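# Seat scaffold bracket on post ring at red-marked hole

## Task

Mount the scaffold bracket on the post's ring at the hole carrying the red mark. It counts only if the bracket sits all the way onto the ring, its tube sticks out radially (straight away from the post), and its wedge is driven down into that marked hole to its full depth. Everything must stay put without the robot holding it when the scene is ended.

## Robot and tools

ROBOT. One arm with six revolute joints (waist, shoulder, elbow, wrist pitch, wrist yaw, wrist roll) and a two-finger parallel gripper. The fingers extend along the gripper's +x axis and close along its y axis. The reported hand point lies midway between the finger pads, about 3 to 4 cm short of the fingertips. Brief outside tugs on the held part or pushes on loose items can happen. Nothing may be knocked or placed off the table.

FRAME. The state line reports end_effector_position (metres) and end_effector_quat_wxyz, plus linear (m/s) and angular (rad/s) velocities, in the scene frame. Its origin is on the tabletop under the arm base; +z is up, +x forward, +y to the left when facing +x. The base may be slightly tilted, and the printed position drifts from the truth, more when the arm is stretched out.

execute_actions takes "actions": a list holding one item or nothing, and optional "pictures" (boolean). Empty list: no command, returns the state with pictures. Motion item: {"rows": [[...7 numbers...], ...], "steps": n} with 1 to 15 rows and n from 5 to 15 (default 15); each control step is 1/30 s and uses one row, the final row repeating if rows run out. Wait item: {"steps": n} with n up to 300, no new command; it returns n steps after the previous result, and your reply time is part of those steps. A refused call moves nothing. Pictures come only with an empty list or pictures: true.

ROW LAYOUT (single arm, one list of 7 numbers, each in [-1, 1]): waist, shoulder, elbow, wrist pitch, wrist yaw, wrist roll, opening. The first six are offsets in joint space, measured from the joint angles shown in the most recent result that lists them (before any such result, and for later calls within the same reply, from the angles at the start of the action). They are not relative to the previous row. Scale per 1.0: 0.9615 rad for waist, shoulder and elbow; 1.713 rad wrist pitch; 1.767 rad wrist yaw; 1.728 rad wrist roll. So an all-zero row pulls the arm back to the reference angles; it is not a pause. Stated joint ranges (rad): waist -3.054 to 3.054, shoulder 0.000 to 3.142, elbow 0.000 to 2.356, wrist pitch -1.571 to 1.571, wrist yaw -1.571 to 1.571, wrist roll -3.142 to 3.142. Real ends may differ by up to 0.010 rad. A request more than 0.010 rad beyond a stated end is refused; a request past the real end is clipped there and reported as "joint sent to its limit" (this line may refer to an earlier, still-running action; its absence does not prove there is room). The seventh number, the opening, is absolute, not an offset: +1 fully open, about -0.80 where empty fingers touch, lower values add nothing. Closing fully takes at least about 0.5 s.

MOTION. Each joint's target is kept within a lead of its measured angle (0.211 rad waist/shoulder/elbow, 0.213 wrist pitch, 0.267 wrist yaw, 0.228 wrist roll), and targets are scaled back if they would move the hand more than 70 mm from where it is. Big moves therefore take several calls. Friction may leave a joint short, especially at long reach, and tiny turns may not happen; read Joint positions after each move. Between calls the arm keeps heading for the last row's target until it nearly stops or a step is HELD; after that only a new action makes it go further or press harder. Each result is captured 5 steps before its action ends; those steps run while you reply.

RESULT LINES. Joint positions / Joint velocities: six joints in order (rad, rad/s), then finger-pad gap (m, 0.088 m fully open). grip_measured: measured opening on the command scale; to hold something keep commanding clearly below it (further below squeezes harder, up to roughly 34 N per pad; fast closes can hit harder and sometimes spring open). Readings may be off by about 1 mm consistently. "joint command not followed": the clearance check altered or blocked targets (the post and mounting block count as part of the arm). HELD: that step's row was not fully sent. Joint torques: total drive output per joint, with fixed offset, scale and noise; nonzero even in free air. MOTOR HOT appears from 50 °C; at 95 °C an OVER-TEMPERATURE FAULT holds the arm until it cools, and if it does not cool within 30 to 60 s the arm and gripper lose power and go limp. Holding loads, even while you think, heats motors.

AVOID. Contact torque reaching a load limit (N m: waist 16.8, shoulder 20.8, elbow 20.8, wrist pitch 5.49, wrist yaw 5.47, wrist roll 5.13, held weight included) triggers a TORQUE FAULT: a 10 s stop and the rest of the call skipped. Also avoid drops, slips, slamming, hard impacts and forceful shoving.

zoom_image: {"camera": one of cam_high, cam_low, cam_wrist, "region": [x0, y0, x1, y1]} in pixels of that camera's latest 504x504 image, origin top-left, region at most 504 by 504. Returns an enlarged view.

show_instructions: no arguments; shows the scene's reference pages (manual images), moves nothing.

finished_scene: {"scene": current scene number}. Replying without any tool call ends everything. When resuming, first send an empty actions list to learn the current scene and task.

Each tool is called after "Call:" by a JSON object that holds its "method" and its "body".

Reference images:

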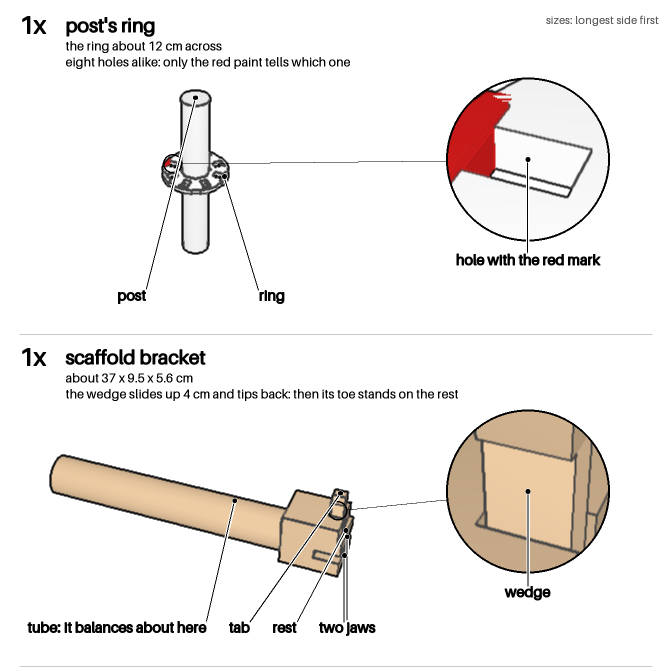

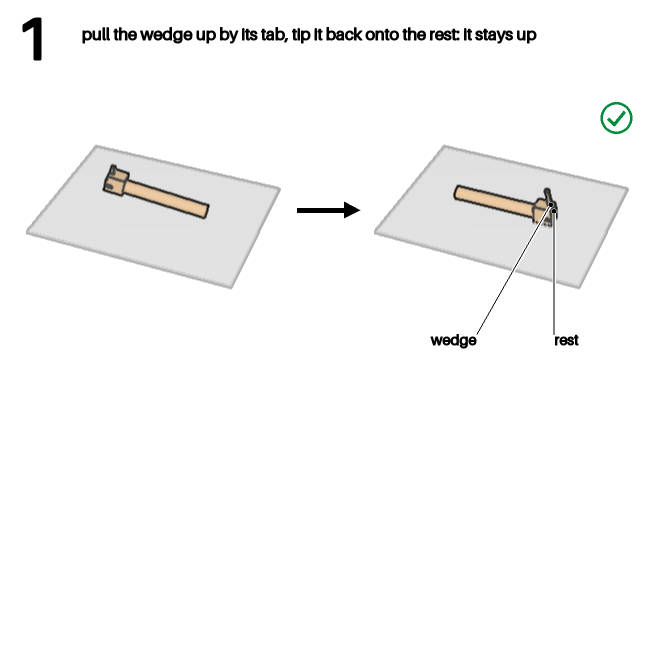

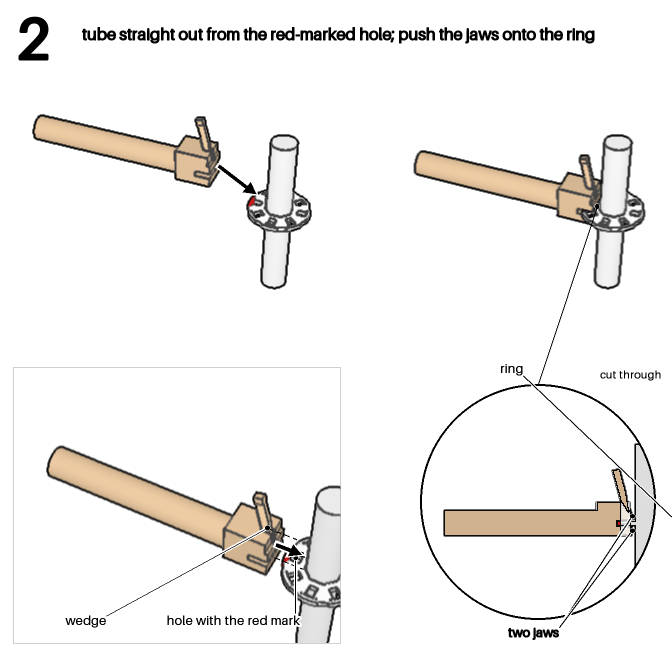

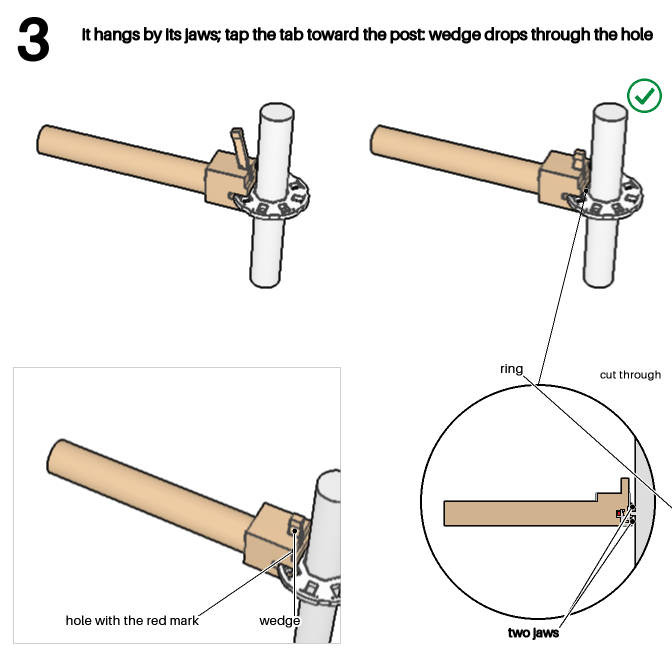

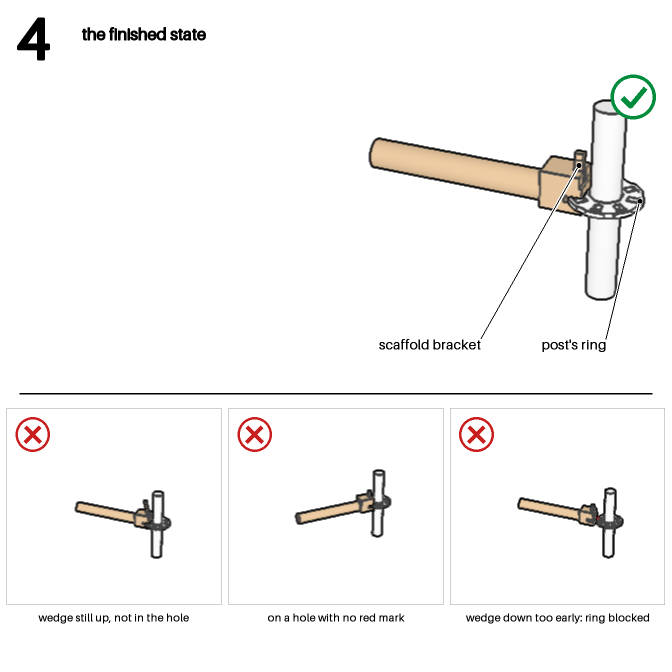

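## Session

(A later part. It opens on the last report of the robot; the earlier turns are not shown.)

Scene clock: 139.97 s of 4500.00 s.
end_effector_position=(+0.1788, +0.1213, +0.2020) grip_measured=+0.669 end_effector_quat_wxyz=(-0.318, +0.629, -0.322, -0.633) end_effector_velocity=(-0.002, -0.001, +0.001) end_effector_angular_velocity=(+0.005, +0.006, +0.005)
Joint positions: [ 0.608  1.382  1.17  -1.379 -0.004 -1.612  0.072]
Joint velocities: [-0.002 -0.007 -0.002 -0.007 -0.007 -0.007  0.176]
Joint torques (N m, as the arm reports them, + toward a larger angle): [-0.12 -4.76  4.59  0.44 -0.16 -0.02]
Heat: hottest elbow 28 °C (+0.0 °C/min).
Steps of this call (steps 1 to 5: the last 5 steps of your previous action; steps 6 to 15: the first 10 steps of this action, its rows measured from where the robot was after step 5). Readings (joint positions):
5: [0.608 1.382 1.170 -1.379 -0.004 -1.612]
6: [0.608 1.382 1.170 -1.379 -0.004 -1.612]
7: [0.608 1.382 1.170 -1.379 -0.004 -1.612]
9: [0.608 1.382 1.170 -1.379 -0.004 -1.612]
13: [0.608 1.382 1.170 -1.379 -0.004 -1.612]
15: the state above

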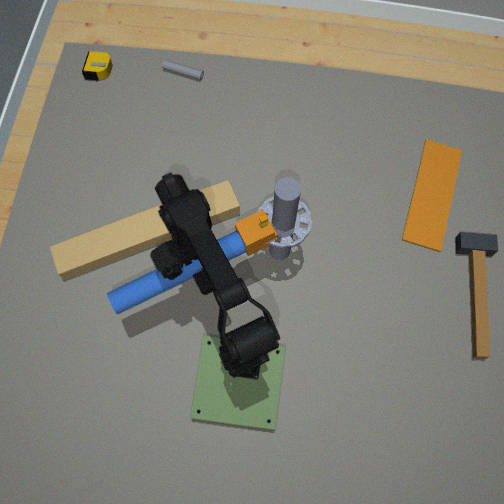

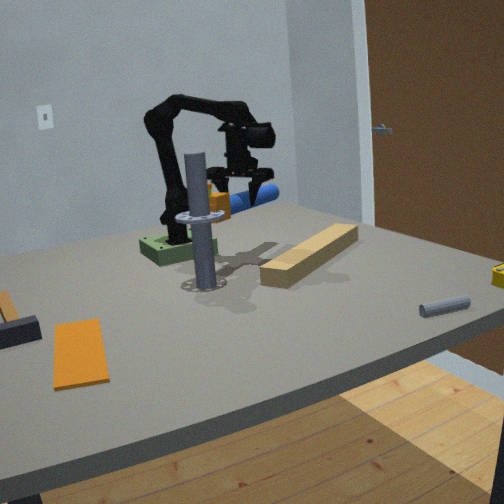

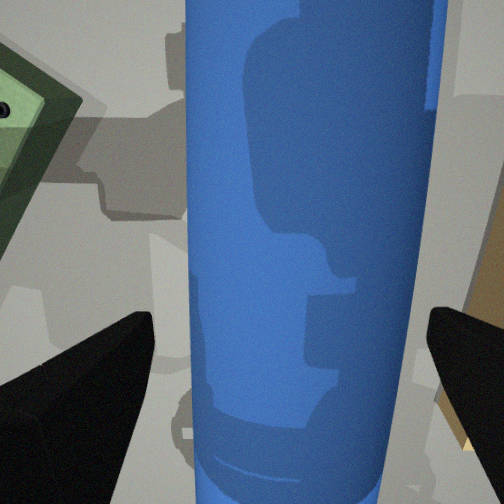

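Call:
{"method": "execute_actions", "body": {"actions": [{"rows": [[0,0,0,0,0,0,0.95],[0,0,0,0,0,0,0.95],[0,0,0,0,0,0,0.95],[0,0,0.05,-0.027,0,0,0.95],[0,0,0.1,-0.054,0,0,0.95],[0,0,0.15,-0.08,0,0,0.95],[0,0,0.2,-0.105,0,0,0.95]], "steps": 15}]}}

Call:
{"method": "execute_actions", "body": {"actions": [{"rows": [[0,-0.10,0.19,0.05,0,0,-0.9]], "steps": 15}], "pictures": true}}

Scene clock: 140.57 s of 4500.00 s.
end_effector_position=(+0.1777, +0.1207, +0.2418) grip_measured=+0.950 end_effector_quat_wxyz=(-0.323, +0.632, -0.316, -0.630) end_effector_velocity=(-0.000, -0.000, +0.138) end_effector_angular_velocity=(+0.125, -0.172, +0.001)
Joint positions: [ 0.608  1.381  1.328 -1.521 -0.004 -1.612  0.086]
Joint velocities: [-0.007 -0.071  0.501 -0.359 -0.007 -0.007 -0.   ]
Joint torques (N m, as the arm reports them, + toward a larger angle): [-0.14 -3.99  3.78  0.06 -0.15 -0.01]
Heat: hottest elbow 29 °C (+1.0 °C/min).
Steps of this call (steps 1 to 5: the last 5 steps of your previous action; steps 6 to 8: the robot went on to your last target; steps 9 to 18: the first 10 steps of this action). Readings (joint positions):
9: [0.608 1.382 1.170 -1.379 -0.004 -1.612]
10: [0.608 1.382 1.170 -1.379 -0.004 -1.612]
12: [0.608 1.382 1.174 -1.386 -0.004 -1.612]
16: [0.608 1.386 1.279 -1.494 -0.005 -1.612]
18: the state above

Scene clock: 141.07 s of 4500.00 s.
end_effector_position=(+0.1965, +0.1336, +0.3217) grip_measured=-0.214 end_effector_quat_wxyz=(-0.427, +0.683, -0.201, -0.558) end_effector_velocity=(+0.010, +0.007, -0.009) end_effector_angular_velocity=(-0.011, +0.025, +0.007)
Joint positions: [ 0.608  1.276  1.529 -1.47  -0.004 -1.612  0.028]
Joint velocities: [-0.002  0.046 -0.002  0.022 -0.007 -0.007 -0.175]
Joint torques (N m, as the arm reports them, + toward a larger angle): [ 0.   -3.15  4.62  1.34 -0.13  0.  ]
Heat: hottest elbow 29 °C (+1.0 °C/min).
Steps of this call (steps 1 to 5: the last 5 steps of your previous action; steps 6 to 15: the first 10 steps of this action, its rows measured from where the robot was after step 5). Readings (joint positions):
5: [0.608 1.379 1.350 -1.550 -0.004 -1.612]
6: [0.608 1.371 1.369 -1.551 -0.004 -1.612]
7: [0.608 1.364 1.398 -1.524 -0.004 -1.612]
9: [0.608 1.332 1.470 -1.480 -0.004 -1.612]
13: [0.608 1.277 1.528 -1.474 -0.004 -1.612]
15: the state above

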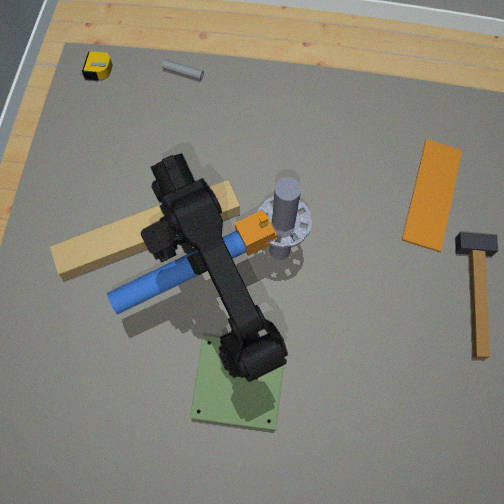

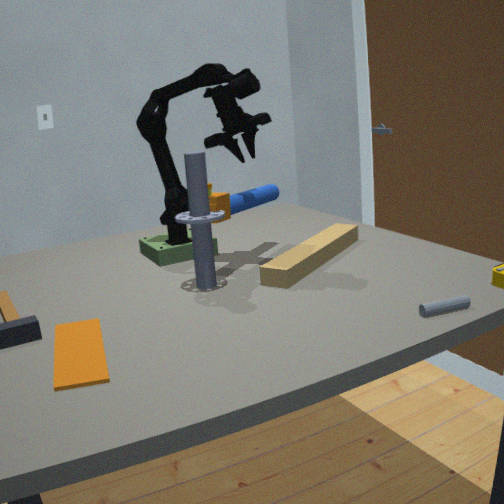

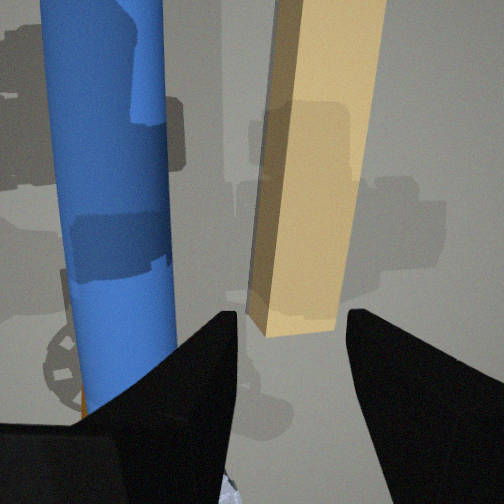

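Call:
{"method": "execute_actions", "body": {"actions": [{"rows": [[-0.6,-0.03,-0.05,0.03,0,-0.288,-0.9]], "steps": 15}]}}

Call:
{"method": "execute_actions", "body": {"actions": [{"steps": 20}], "pictures": true}}

Call:
{"method": "zoom_image", "body": {"camera": "cam_low", "region": [120, 80, 300, 260]}}

Call:
{"method": "zoom_image", "body": {"camera": "cam_high", "region": [180, 140, 360, 300]}}

Scene clock: 142.00 s of 4500.00 s.
end_effector_position=(+0.2402, +0.0193, +0.3185) grip_measured=-0.785 end_effector_quat_wxyz=(-0.407, +0.726, -0.251, -0.494) end_effector_velocity=(+0.013, -0.216, +0.002) end_effector_angular_velocity=(-0.155, -0.034, -0.499)
Joint positions: [ 0.1    1.256  1.492 -1.422 -0.002 -2.069  0.001]
Joint velocities: [-0.882 -0.032 -0.017  0.007  0.007 -0.418  0.   ]
Joint torques (N m, as the arm reports them, + toward a larger angle): [ 1.03 -4.71  3.78  1.29 -0.23 -0.08]
Heat: hottest elbow 29 °C (+1.0 °C/min).
Steps of this call (steps 1 to 5: the last 5 steps of your previous action; steps 6 to 15: the robot went on to your last target; steps 16 to 18: nothing new was sent; steps 19 to 28: the first 10 steps of this action). Readings (joint positions):
19: [0.586 1.277 1.525 -1.457 -0.016 -1.662]
20: [0.532 1.271 1.516 -1.443 -0.014 -1.724]
22: [0.414 1.264 1.504 -1.433 -0.008 -1.846]
26: [0.186 1.258 1.494 -1.423 -0.008 -2.033]
28: the state above

Scene clock: 142.67 s of 4500.00 s.
end_effector_position=(+0.2404, +0.0034, +0.3191) grip_measured=-0.785 end_effector_quat_wxyz=(-0.410, +0.726, -0.264, -0.485) end_effector_velocity=(+0.001, -0.002, +0.000) end_effector_angular_velocity=(-0.009, -0.008, +0.001)
Joint positions: [ 0.034  1.252  1.491 -1.421 -0.003 -2.107  0.001]
Joint velocities: [-0.002 -0.002 -0.002  0.007  0.007 -0.007  0.   ]
Joint torques (N m, as the arm reports them, + toward a larger angle): [-0.32 -4.35  3.8   1.37 -0.2  -0.06]
Heat: hottest elbow 29 °C (+1.0 °C/min).
Kept back: nothing.
Steps of this call (steps 1 to 5: the last 5 steps of your previous action; steps 6 to 20: the robot went on to your last target). Readings (joint positions):
1: [0.077 1.255 1.492 -1.422 -0.002 -2.080]
2: [0.063 1.254 1.491 -1.422 -0.002 -2.088]
4: [0.048 1.253 1.491 -1.421 -0.003 -2.097]
8: [0.038 1.252 1.491 -1.421 -0.003 -2.105]
20: the state above

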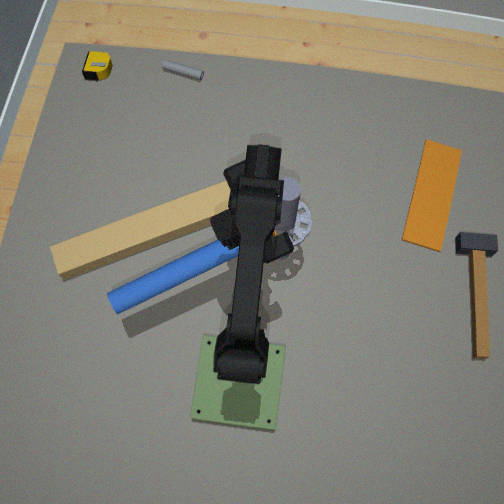

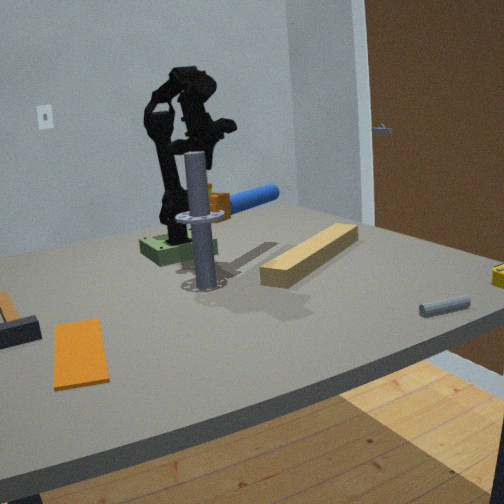

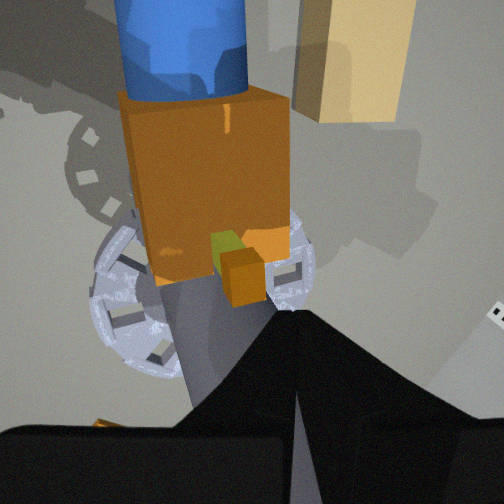

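Region (120, 80, 300, 260) of cam_low's 504x504 image, scaled by 2.800, with more detail than that image has.

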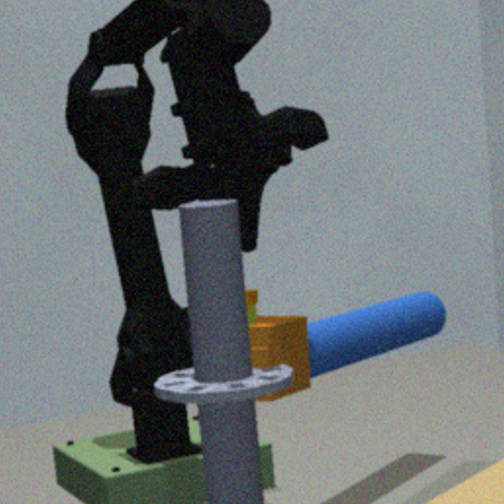

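Region (180, 140, 360, 300) of cam_high's 504x504 image, scaled by 2.800, with more detail than that image has.

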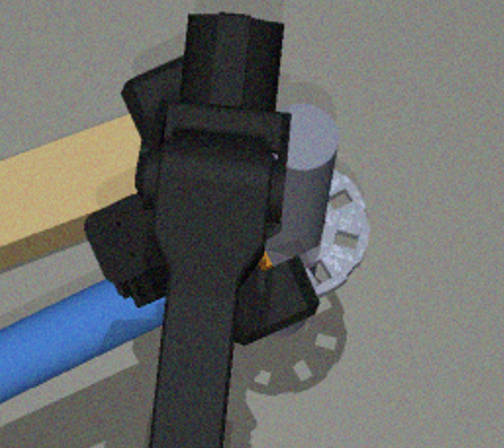

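Call:
{"method": "execute_actions", "body": {"actions": [{"rows": [[0,-0.027,-0.105,0.044,0,0,-0.9]], "steps": 15}]}}

Call:
{"method": "execute_actions", "body": {"actions": [{"steps": 8}], "pictures": true}}

Call:
{"method": "zoom_image", "body": {"camera": "cam_low", "region": [120, 80, 300, 260]}}

Scene clock: 143.40 s of 4500.00 s.
end_effector_position=(+0.2434, +0.0035, +0.3017) grip_measured=-0.785 end_effector_quat_wxyz=(-0.410, +0.726, -0.264, -0.484) end_effector_velocity=(+0.002, +0.001, +0.004) end_effector_angular_velocity=(+0.004, -0.032, +0.007)
Joint positions: [ 0.034  1.232  1.402 -1.351 -0.003 -2.107  0.001]
Joint velocities: [-0.002 -0.012 -0.002  0.022 -0.007 -0.007  0.   ]
Joint torques (N m, as the arm reports them, + toward a larger angle): [-0.03 -4.36  3.85  1.32 -0.13  0.01]
Heat: hottest elbow 28 °C (+0.0 °C/min).
Steps of this call (steps 1 to 12: the robot went on to your last target; steps 13 to 22: the first 10 steps of this action). Readings (joint positions):
13: [0.034 1.247 1.478 -1.403 -0.003 -2.107]
14: [0.034 1.239 1.457 -1.383 -0.003 -2.107]
16: [0.034 1.234 1.426 -1.372 -0.003 -2.107]
20: [0.034 1.233 1.402 -1.355 -0.003 -2.107]
22: the state above

Scene clock: 143.67 s of 4500.00 s.
end_effector_position=(+0.2435, +0.0035, +0.3015) grip_measured=-0.785 end_effector_quat_wxyz=(-0.411, +0.726, -0.264, -0.484) end_effector_velocity=(+0.001, +0.001, +0.000) end_effector_angular_velocity=(+0.004, -0.007, +0.007)
Joint positions: [ 0.034  1.231  1.4   -1.349 -0.003 -2.107  0.001]
Joint velocities: [-0.002 -0.002 -0.002  0.007 -0.007 -0.007 -0.   ]
Joint torques (N m, as the arm reports them, + toward a larger angle): [-0.01 -4.42  3.97  1.37 -0.14  0.  ]
Heat: hottest elbow 28 °C (+0.0 °C/min).
Kept back: nothing.
Steps of this call (steps 1 to 5: the last 5 steps of your previous action; steps 6 to 8: the robot went on to your last target). Readings (joint positions):
1: [0.034 1.232 1.402 -1.350 -0.003 -2.107]
2: [0.034 1.232 1.401 -1.350 -0.003 -2.107]
4: [0.034 1.231 1.401 -1.349 -0.003 -2.107]
8: the state above

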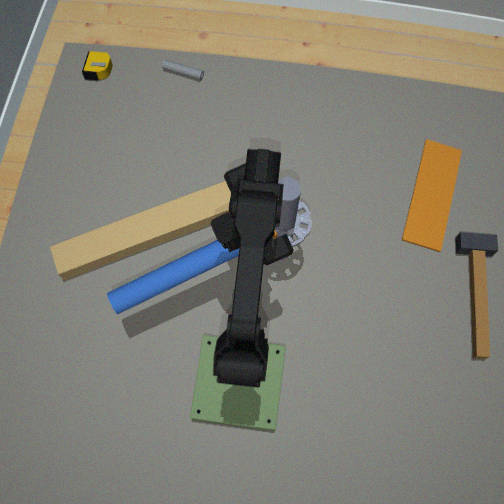

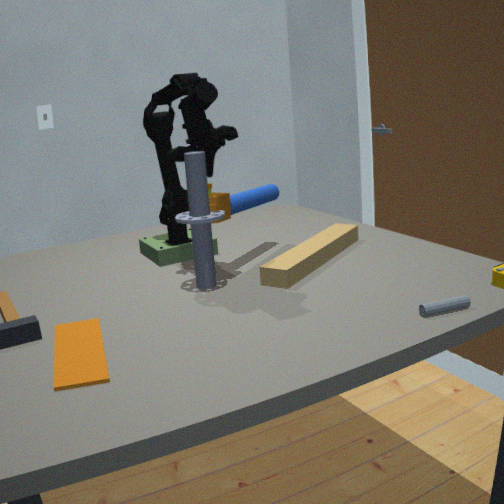

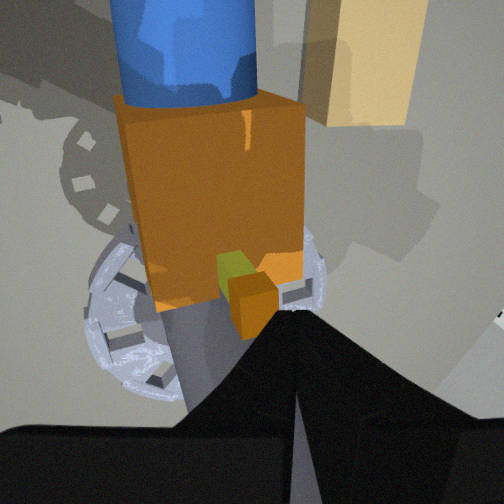

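Region (120, 80, 300, 260) of cam_low's 504x504 image, scaled by 2.800, with more detail than that image has.

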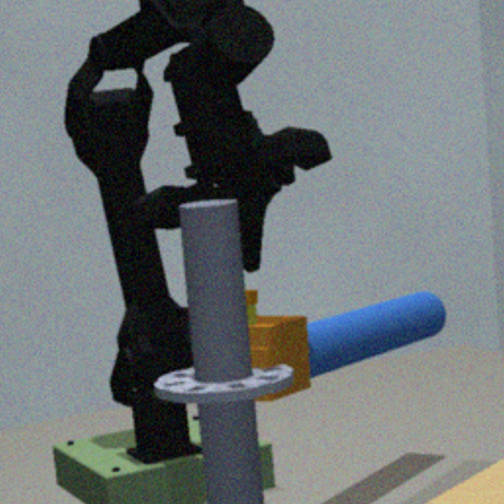

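Call:
{"method": "execute_actions", "body": {"actions": [{"rows": [[-0.018,-0.036,-0.066,0.017,0,-0.008,-0.9]], "steps": 15}]}}

Call:
{"method": "execute_actions", "body": {"actions": [{"steps": 8}], "pictures": true}}

Call:
{"method": "zoom_image", "body": {"camera": "cam_low", "region": [120, 80, 300, 260]}}

Scene clock: 144.40 s of 4500.00 s.
end_effector_position=(+0.2394, +0.0000, +0.2933) grip_measured=-0.785 end_effector_quat_wxyz=(-0.410, +0.727, -0.266, -0.482) end_effector_velocity=(-0.006, -0.001, -0.001) end_effector_angular_velocity=(+0.004, +0.002, +0.002)
Joint positions: [ 0.02   1.203  1.348 -1.323 -0.003 -2.118  0.001]
Joint velocities: [-0.007 -0.022 -0.017 -0.007 -0.007 -0.007  0.   ]
Joint torques (N m, as the arm reports them, + toward a larger angle): [-0.35 -4.26  4.07  1.39 -0.12 -0.06]
Heat: hottest elbow 28 °C (+0.0 °C/min).
Steps of this call (steps 1 to 12: the robot went on to your last target; steps 13 to 22: the first 10 steps of this action). Readings (joint positions):
13: [0.033 1.227 1.392 -1.339 -0.003 -2.109]
14: [0.030 1.219 1.380 -1.331 -0.003 -2.111]
16: [0.024 1.209 1.360 -1.331 -0.003 -2.115]
20: [0.021 1.205 1.349 -1.324 -0.003 -2.118]
22: the state above

Scene clock: 144.67 s of 4500.00 s.
end_effector_position=(+0.2393, -0.0001, +0.2933) grip_measured=-0.785 end_effector_quat_wxyz=(-0.410, +0.727, -0.266, -0.482) end_effector_velocity=(-0.003, +0.003, -0.002) end_effector_angular_velocity=(+0.017, +0.012, +0.013)
Joint positions: [ 0.02   1.202  1.346 -1.322 -0.003 -2.119  0.001]
Joint velocities: [-0.002 -0.002 -0.007 -0.007 -0.022 -0.007 -0.   ]
Joint torques (N m, as the arm reports them, + toward a larger angle): [-0.28 -4.23  3.89  1.37 -0.13 -0.07]
Heat: hottest elbow 28 °C (+0.0 °C/min).
Kept back: nothing.
Steps of this call (steps 1 to 5: the last 5 steps of your previous action; steps 6 to 8: the robot went on to your last target). Readings (joint positions):
1: [0.020 1.203 1.347 -1.323 -0.003 -2.119]
2: [0.020 1.203 1.347 -1.323 -0.003 -2.119]
4: [0.020 1.202 1.347 -1.322 -0.003 -2.119]
8: the state above

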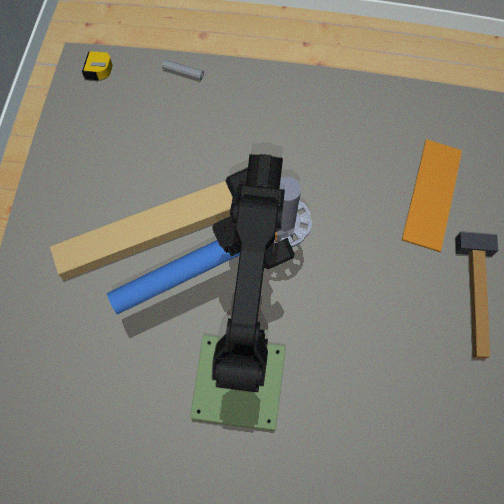

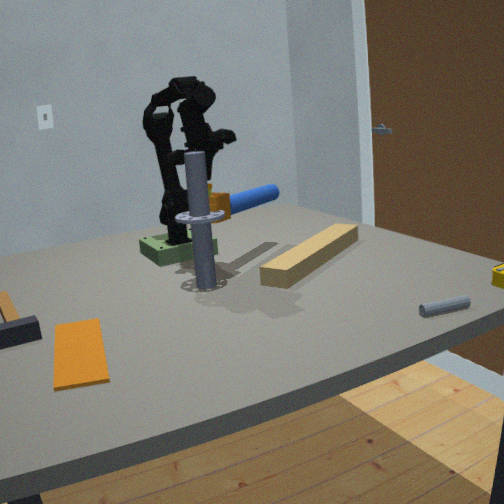

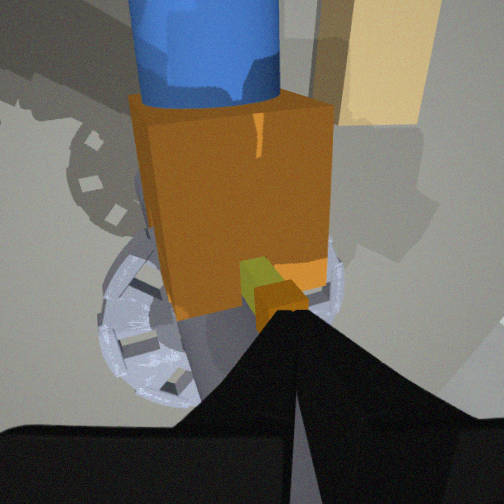

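Region (120, 80, 300, 260) of cam_low's 504x504 image, scaled by 2.800, with more detail than that image has.

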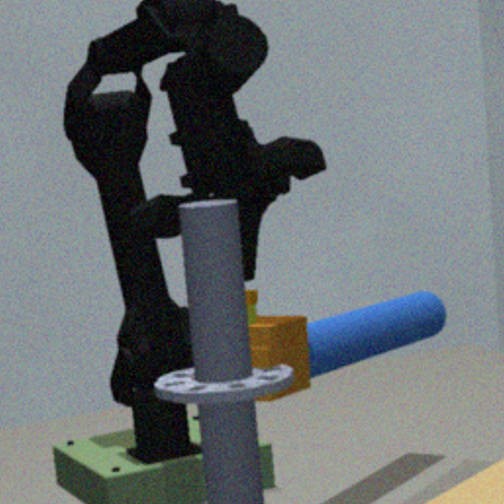

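Call:
{"method": "execute_actions", "body": {"actions": [{"rows": [[0,-0.008,-0.03,0.013,0,0,-0.9],[0,-0.014,-0.055,0.023,0,0,-0.9],[0,-0.02,-0.08,0.034,0,0,-0.9]], "steps": 15}]}}

Call:
{"method": "execute_actions", "body": {"actions": [{"steps": 8}], "pictures": true}}

Call:
{"method": "zoom_image", "body": {"camera": "cam_low", "region": [120, 80, 300, 260]}}

Scene clock: 145.37 s of 4500.00 s.
end_effector_position=(+0.2405, -0.0000, +0.2848) grip_measured=-0.785 end_effector_quat_wxyz=(-0.413, +0.731, -0.262, -0.476) end_effector_velocity=(-0.004, +0.001, -0.003) end_effector_angular_velocity=(+0.004, -0.002, +0.007)
Joint positions: [ 0.02   1.18   1.291 -1.271 -0.003 -2.119  0.001]
Joint velocities: [-0.002 -0.022 -0.027  0.007 -0.007 -0.007 -0.   ]
Joint torques (N m, as the arm reports them, + toward a larger angle): [-0.1  -3.01  3.25  1.57 -0.14  0.02]
Heat: hottest elbow 28 °C (+0.0 °C/min).
Steps of this call (steps 1 to 11: the robot went on to your last target; steps 12 to 21: the first 10 steps of this action). Readings (joint positions):
12: [0.020 1.202 1.343 -1.318 -0.003 -2.119]
13: [0.020 1.199 1.336 -1.307 -0.003 -2.119]
15: [0.020 1.192 1.311 -1.288 -0.003 -2.119]
19: [0.020 1.182 1.293 -1.274 -0.003 -2.119]
21: the state above

Scene clock: 145.63 s of 4500.00 s.
end_effector_position=(+0.2404, -0.0000, +0.2846) grip_measured=-0.785 end_effector_quat_wxyz=(-0.413, +0.732, -0.262, -0.475) end_effector_velocity=(-0.002, -0.001, -0.001) end_effector_angular_velocity=(+0.004, +0.007, +0.002)
Joint positions: [ 0.02   1.178  1.289 -1.269 -0.003 -2.119  0.001]
Joint velocities: [-0.007 -0.002 -0.002 -0.007 -0.007 -0.007  0.   ]
Joint torques (N m, as the arm reports them, + toward a larger angle): [-0.02 -2.89  3.12  1.6  -0.12  0.03]
Heat: hottest elbow 28 °C (+0.0 °C/min).
Kept back: nothing.
Steps of this call (steps 1 to 5: the last 5 steps of your previous action; steps 6 to 8: the robot went on to your last target). Readings (joint positions):
1: [0.020 1.179 1.290 -1.271 -0.003 -2.119]
2: [0.020 1.179 1.290 -1.270 -0.003 -2.119]
4: [0.020 1.179 1.289 -1.270 -0.003 -2.119]
8: the state above

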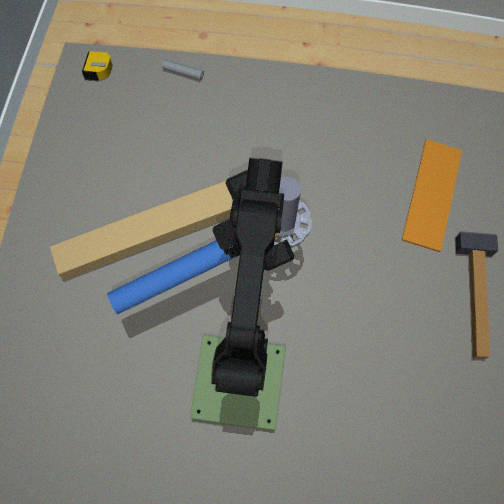

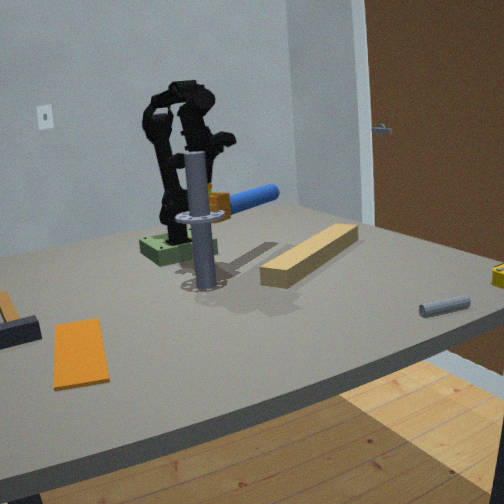

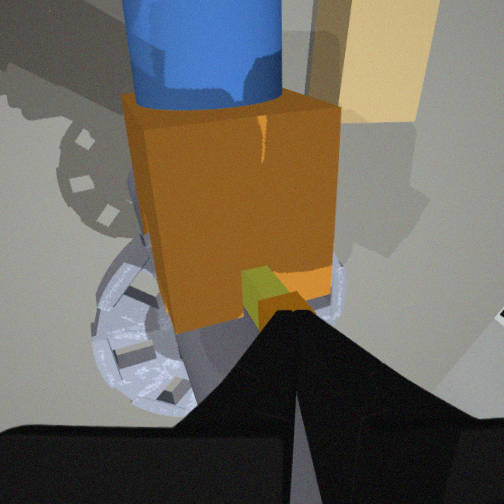

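Region (120, 80, 300, 260) of cam_low's 504x504 image, scaled by 2.800, with more detail than that image has.

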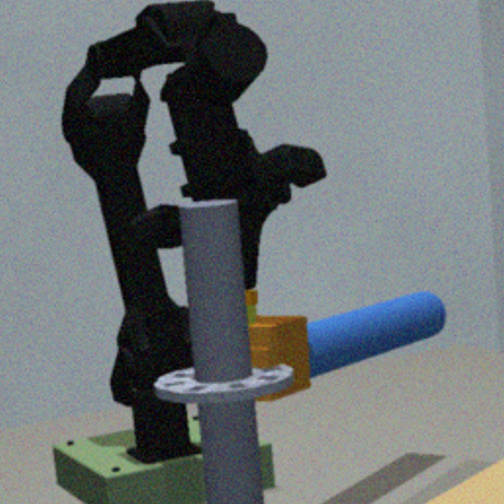

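Call:
{"method": "execute_actions", "body": {"actions": [{"rows": [[0,-0.004,-0.02,0.008,0,0,-0.9],[0,-0.008,-0.04,0.016,0,0,-0.9]], "steps": 15}], "pictures": true}}

Call:
{"method": "zoom_image", "body": {"camera": "cam_low", "region": [120, 80, 300, 260]}}

Scene clock: 146.27 s of 4500.00 s.
end_effector_position=(+0.2401, -0.0000, +0.2842) grip_measured=-0.785 end_effector_quat_wxyz=(-0.415, +0.736, -0.259, -0.469) end_effector_velocity=(+0.003, +0.001, +0.001) end_effector_angular_velocity=(+0.004, -0.022, +0.007)
Joint positions: [ 0.02   1.163  1.272 -1.251 -0.003 -2.119  0.001]
Joint velocities: [-0.002 -0.007 -0.007  0.022 -0.007 -0.007 -0.   ]
Joint torques (N m, as the arm reports them, + toward a larger angle): [-0.03 -2.44  3.06  1.87 -0.11  0.01]
Heat: hottest elbow 28 °C (+0.0 °C/min).
Steps of this call (steps 1 to 9: the robot went on to your last target; steps 10 to 19: the first 10 steps of this action). Readings (joint positions):
10: [0.020 1.177 1.288 -1.268 -0.003 -2.119]
11: [0.020 1.174 1.285 -1.265 -0.003 -2.119]
13: [0.020 1.168 1.277 -1.257 -0.003 -2.119]
17: [0.020 1.163 1.273 -1.252 -0.003 -2.119]
19: the state above

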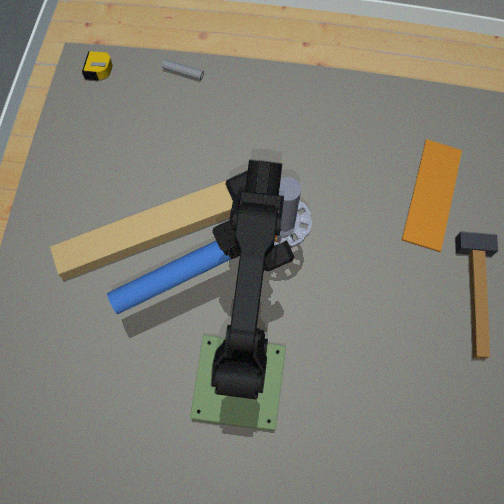

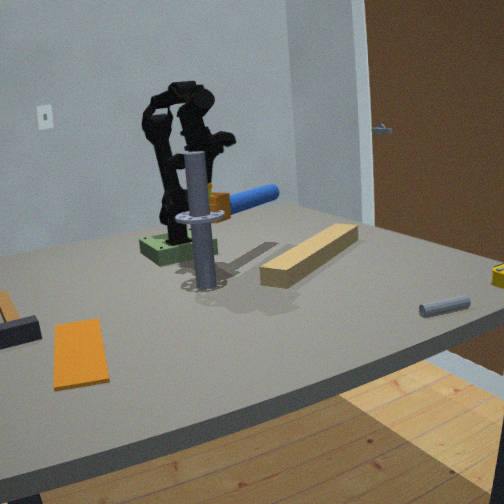

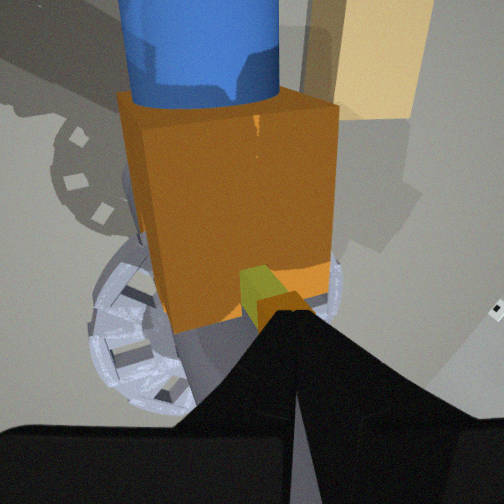

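Region (120, 80, 300, 260) of cam_low's 504x504 image, scaled by 2.800, with more detail than that image has.

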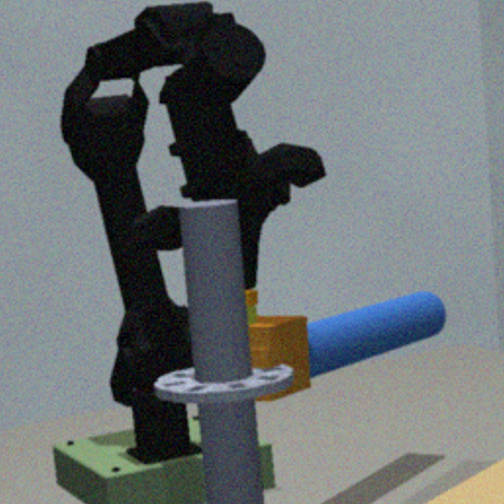

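Call:
{"method": "execute_actions", "body": {"actions": [{"rows": [[0,-0.004,-0.02,0.004,0,0,-0.9],[0,-0.008,-0.04,0.008,0,0,-0.9]], "steps": 15}], "pictures": true}}

Call:
{"method": "zoom_image", "body": {"camera": "cam_low", "region": [120, 80, 300, 260]}}

Scene clock: 147.00 s of 4500.00 s.
end_effector_position=(+0.2395, +0.0001, +0.2840) grip_measured=-0.785 end_effector_quat_wxyz=(-0.417, +0.739, -0.256, -0.464) end_effector_velocity=(-0.003, +0.001, -0.002) end_effector_angular_velocity=(+0.003, +0.007, +0.007)
Joint positions: [ 0.02   1.149  1.258 -1.238 -0.003 -2.119  0.001]
Joint velocities: [-0.002 -0.007 -0.007 -0.007 -0.007 -0.007 -0.   ]
Joint torques (N m, as the arm reports them, + toward a larger angle): [-0.02 -2.58  2.82  1.27 -0.13  0.02]
Heat: hottest elbow 28 °C (+0.0 °C/min).
Steps of this call (steps 1 to 5: the last 5 steps of your previous action; steps 6 to 12: the robot went on to your last target; steps 13 to 22: the first 10 steps of this action). Readings (joint positions):
13: [0.020 1.160 1.271 -1.250 -0.003 -2.119]
14: [0.020 1.158 1.268 -1.247 -0.003 -2.119]
16: [0.020 1.153 1.262 -1.241 -0.003 -2.119]
20: [0.020 1.150 1.259 -1.238 -0.003 -2.119]
22: the state above

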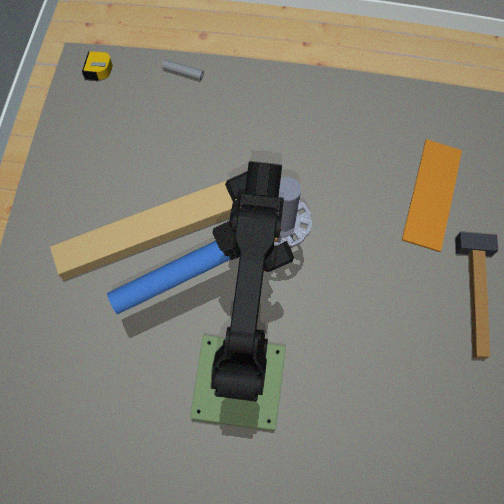

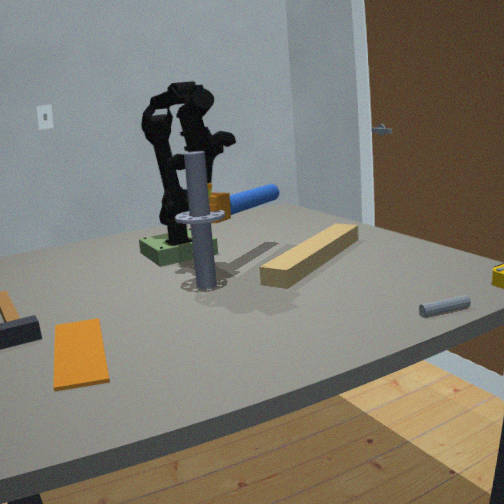

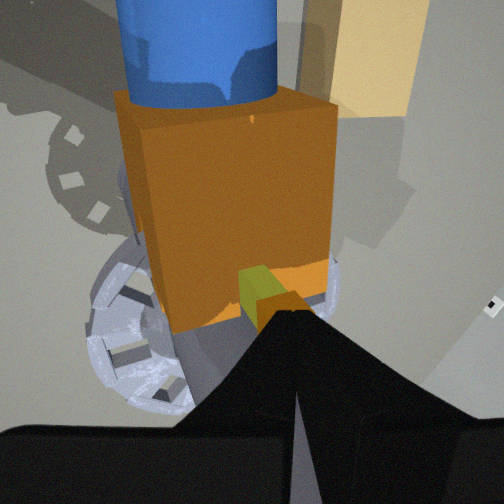

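Region (120, 80, 300, 260) of cam_low's 504x504 image, scaled by 2.800, with more detail than that image has.

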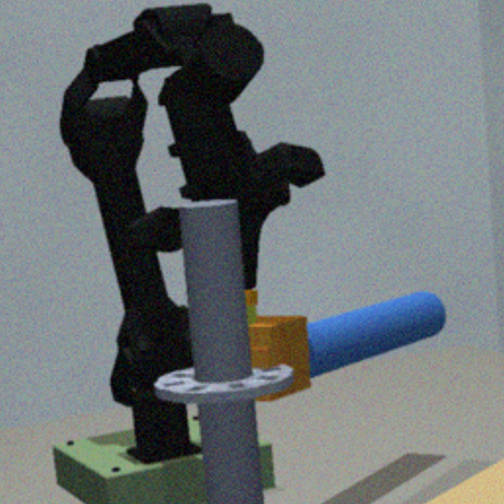

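Call:
{"method": "execute_actions", "body": {"actions": [{"rows": [[0,0.03,0.15,-0.06,0,0,-0.9]], "steps": 15}]}}

Call:
{"method": "execute_actions", "body": {"actions": [{"rows": [[0.55,0.0,0.1,-0.05,0,0.25,-0.5]], "steps": 15}]}}

Call:
{"method": "execute_actions", "body": {"actions": [{"steps": 15}], "pictures": true}}

Call:
{"method": "zoom_image", "body": {"camera": "cam_low", "region": [140, 130, 300, 290]}}

Call:
{"method": "zoom_image", "body": {"camera": "cam_high", "region": [100, 160, 340, 320]}}

Scene clock: 147.63 s of 4500.00 s.
end_effector_position=(+0.2365, -0.0001, +0.3132) grip_measured=-0.785 end_effector_quat_wxyz=(-0.419, +0.742, -0.253, -0.458) end_effector_velocity=(-0.015, +0.000, -0.003) end_effector_angular_velocity=(-0.004, +0.066, +0.021)
Joint positions: [ 0.02   1.172  1.391 -1.333 -0.003 -2.119  0.001]
Joint velocities: [-0.002 -0.002  0.012 -0.081 -0.007 -0.022 -0.   ]
Joint torques (N m, as the arm reports them, + toward a larger angle): [-0.05 -2.63  5.59  1.11 -0.11  0.  ]
Heat: hottest elbow 28 °C (+0.0 °C/min).
Steps of this call (steps 1 to 5: the last 5 steps of your previous action; steps 6 to 9: the robot went on to your last target; steps 10 to 19: the first 10 steps of this action). Readings (joint positions):
10: [0.020 1.152 1.276 -1.257 -0.003 -2.119]
11: [0.020 1.163 1.304 -1.288 -0.003 -2.119]
13: [0.020 1.171 1.349 -1.304 -0.003 -2.119]
17: [0.020 1.171 1.389 -1.328 -0.003 -2.119]
19: the state above

Scene clock: 148.13 s of 4500.00 s.
end_effector_position=(+0.2005, +0.1062, +0.3334) grip_measured=-0.514 end_effector_quat_wxyz=(-0.448, +0.708, -0.175, -0.517) end_effector_velocity=(-0.070, +0.109, -0.005) end_effector_angular_velocity=(+0.081, +0.097, +0.307)
Joint positions: [ 0.499  1.174  1.481 -1.416 -0.005 -1.716  0.014]
Joint velocities: [ 0.564 -0.007 -0.002 -0.051  0.007  0.286  0.007]
Joint torques (N m, as the arm reports them, + toward a larger angle): [-0.51 -3.27  5.37  1.13 -0.06  0.09]
Heat: hottest elbow 28 °C (+0.0 °C/min).
Steps of this call (steps 1 to 5: the last 5 steps of your previous action; steps 6 to 15: the first 10 steps of this action, its rows measured from where the robot was after step 5). Readings (joint positions):
5: [0.020 1.172 1.394 -1.336 -0.003 -2.119]
6: [0.044 1.173 1.406 -1.355 0.008 -2.070]
7: [0.100 1.178 1.425 -1.376 0.006 -2.007]
9: [0.218 1.178 1.456 -1.392 -0.000 -1.885]
13: [0.439 1.174 1.480 -1.411 -0.003 -1.741]
15: the state above

Scene clock: 148.63 s of 4500.00 s.
end_effector_position=(+0.1948, +0.1153, +0.3336) grip_measured=-0.500 end_effector_quat_wxyz=(-0.445, +0.706, -0.166, -0.525) end_effector_velocity=(-0.005, -0.001, -0.002) end_effector_angular_velocity=(-0.008, +0.021, +0.012)
Joint positions: [ 0.546  1.174  1.482 -1.419 -0.005 -1.689  0.014]
Joint velocities: [ 0.002 -0.002 -0.002 -0.022 -0.007 -0.007  0.   ]
Joint torques (N m, as the arm reports them, + toward a larger angle): [ 0.25 -3.27  5.3   1.11 -0.09  0.09]
Heat: hottest elbow 28 °C (+0.0 °C/min).
Kept back: nothing.
Steps of this call (steps 1 to 5: the last 5 steps of your previous action; steps 6 to 15: the robot went on to your last target). Readings (joint positions):
1: [0.514 1.174 1.481 -1.417 -0.005 -1.709]
2: [0.524 1.174 1.481 -1.418 -0.005 -1.703]
4: [0.535 1.174 1.482 -1.418 -0.005 -1.696]
8: [0.543 1.174 1.482 -1.418 -0.005 -1.691]
15: the state above

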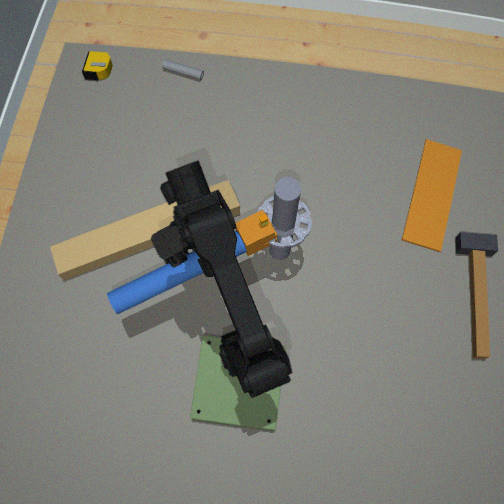

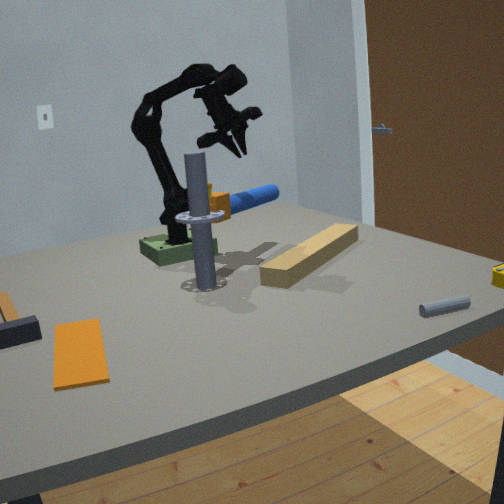

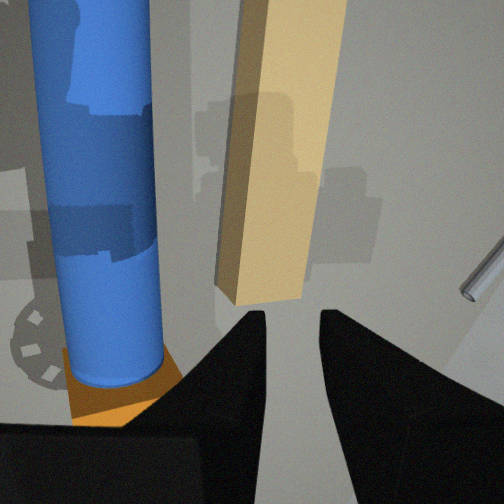

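Region (140, 130, 300, 290) of cam_low's 504x504 image, scaled by 3.150, with more detail than that image has.

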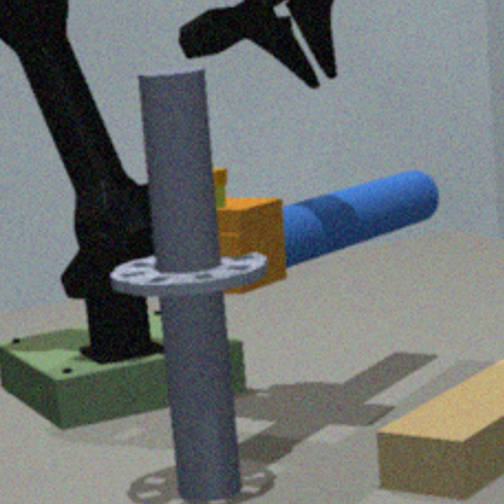

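Region (100, 160, 340, 320) of cam_high's 504x504 image, scaled by 2.100, with more detail than that image has.

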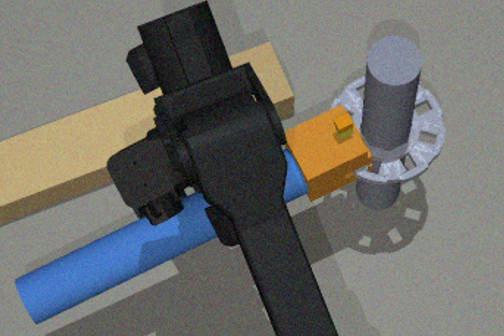

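Call:
{"method": "zoom_image", "body": {"camera": "cam_high", "region": [110, 220, 330, 350]}}

Call:
{"method": "zoom_image", "body": {"camera": "cam_low", "region": [150, 220, 350, 320]}}

Region (110, 220, 330, 350) of cam_high's 504x504 image, scaled by 2.291, with more detail than that image has; it fills the top 298 rows of this view, and the rest is white.

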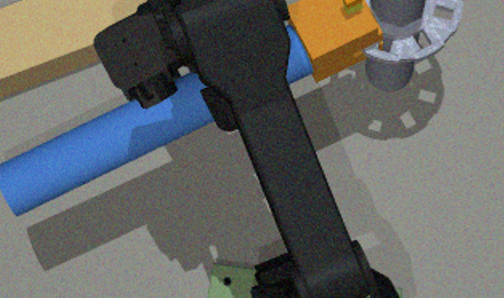

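Region (150, 220, 350, 320) of cam_low's 504x504 image, scaled by 2.520, with more detail than that image has.

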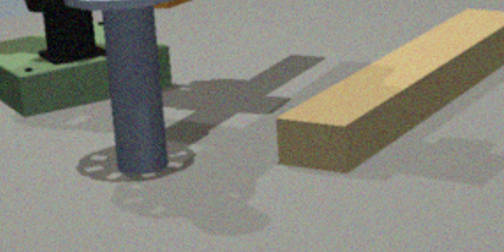

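Call:
{"method": "finished_scene", "body": {"scene": 1}}

The scene is finished: the task was done.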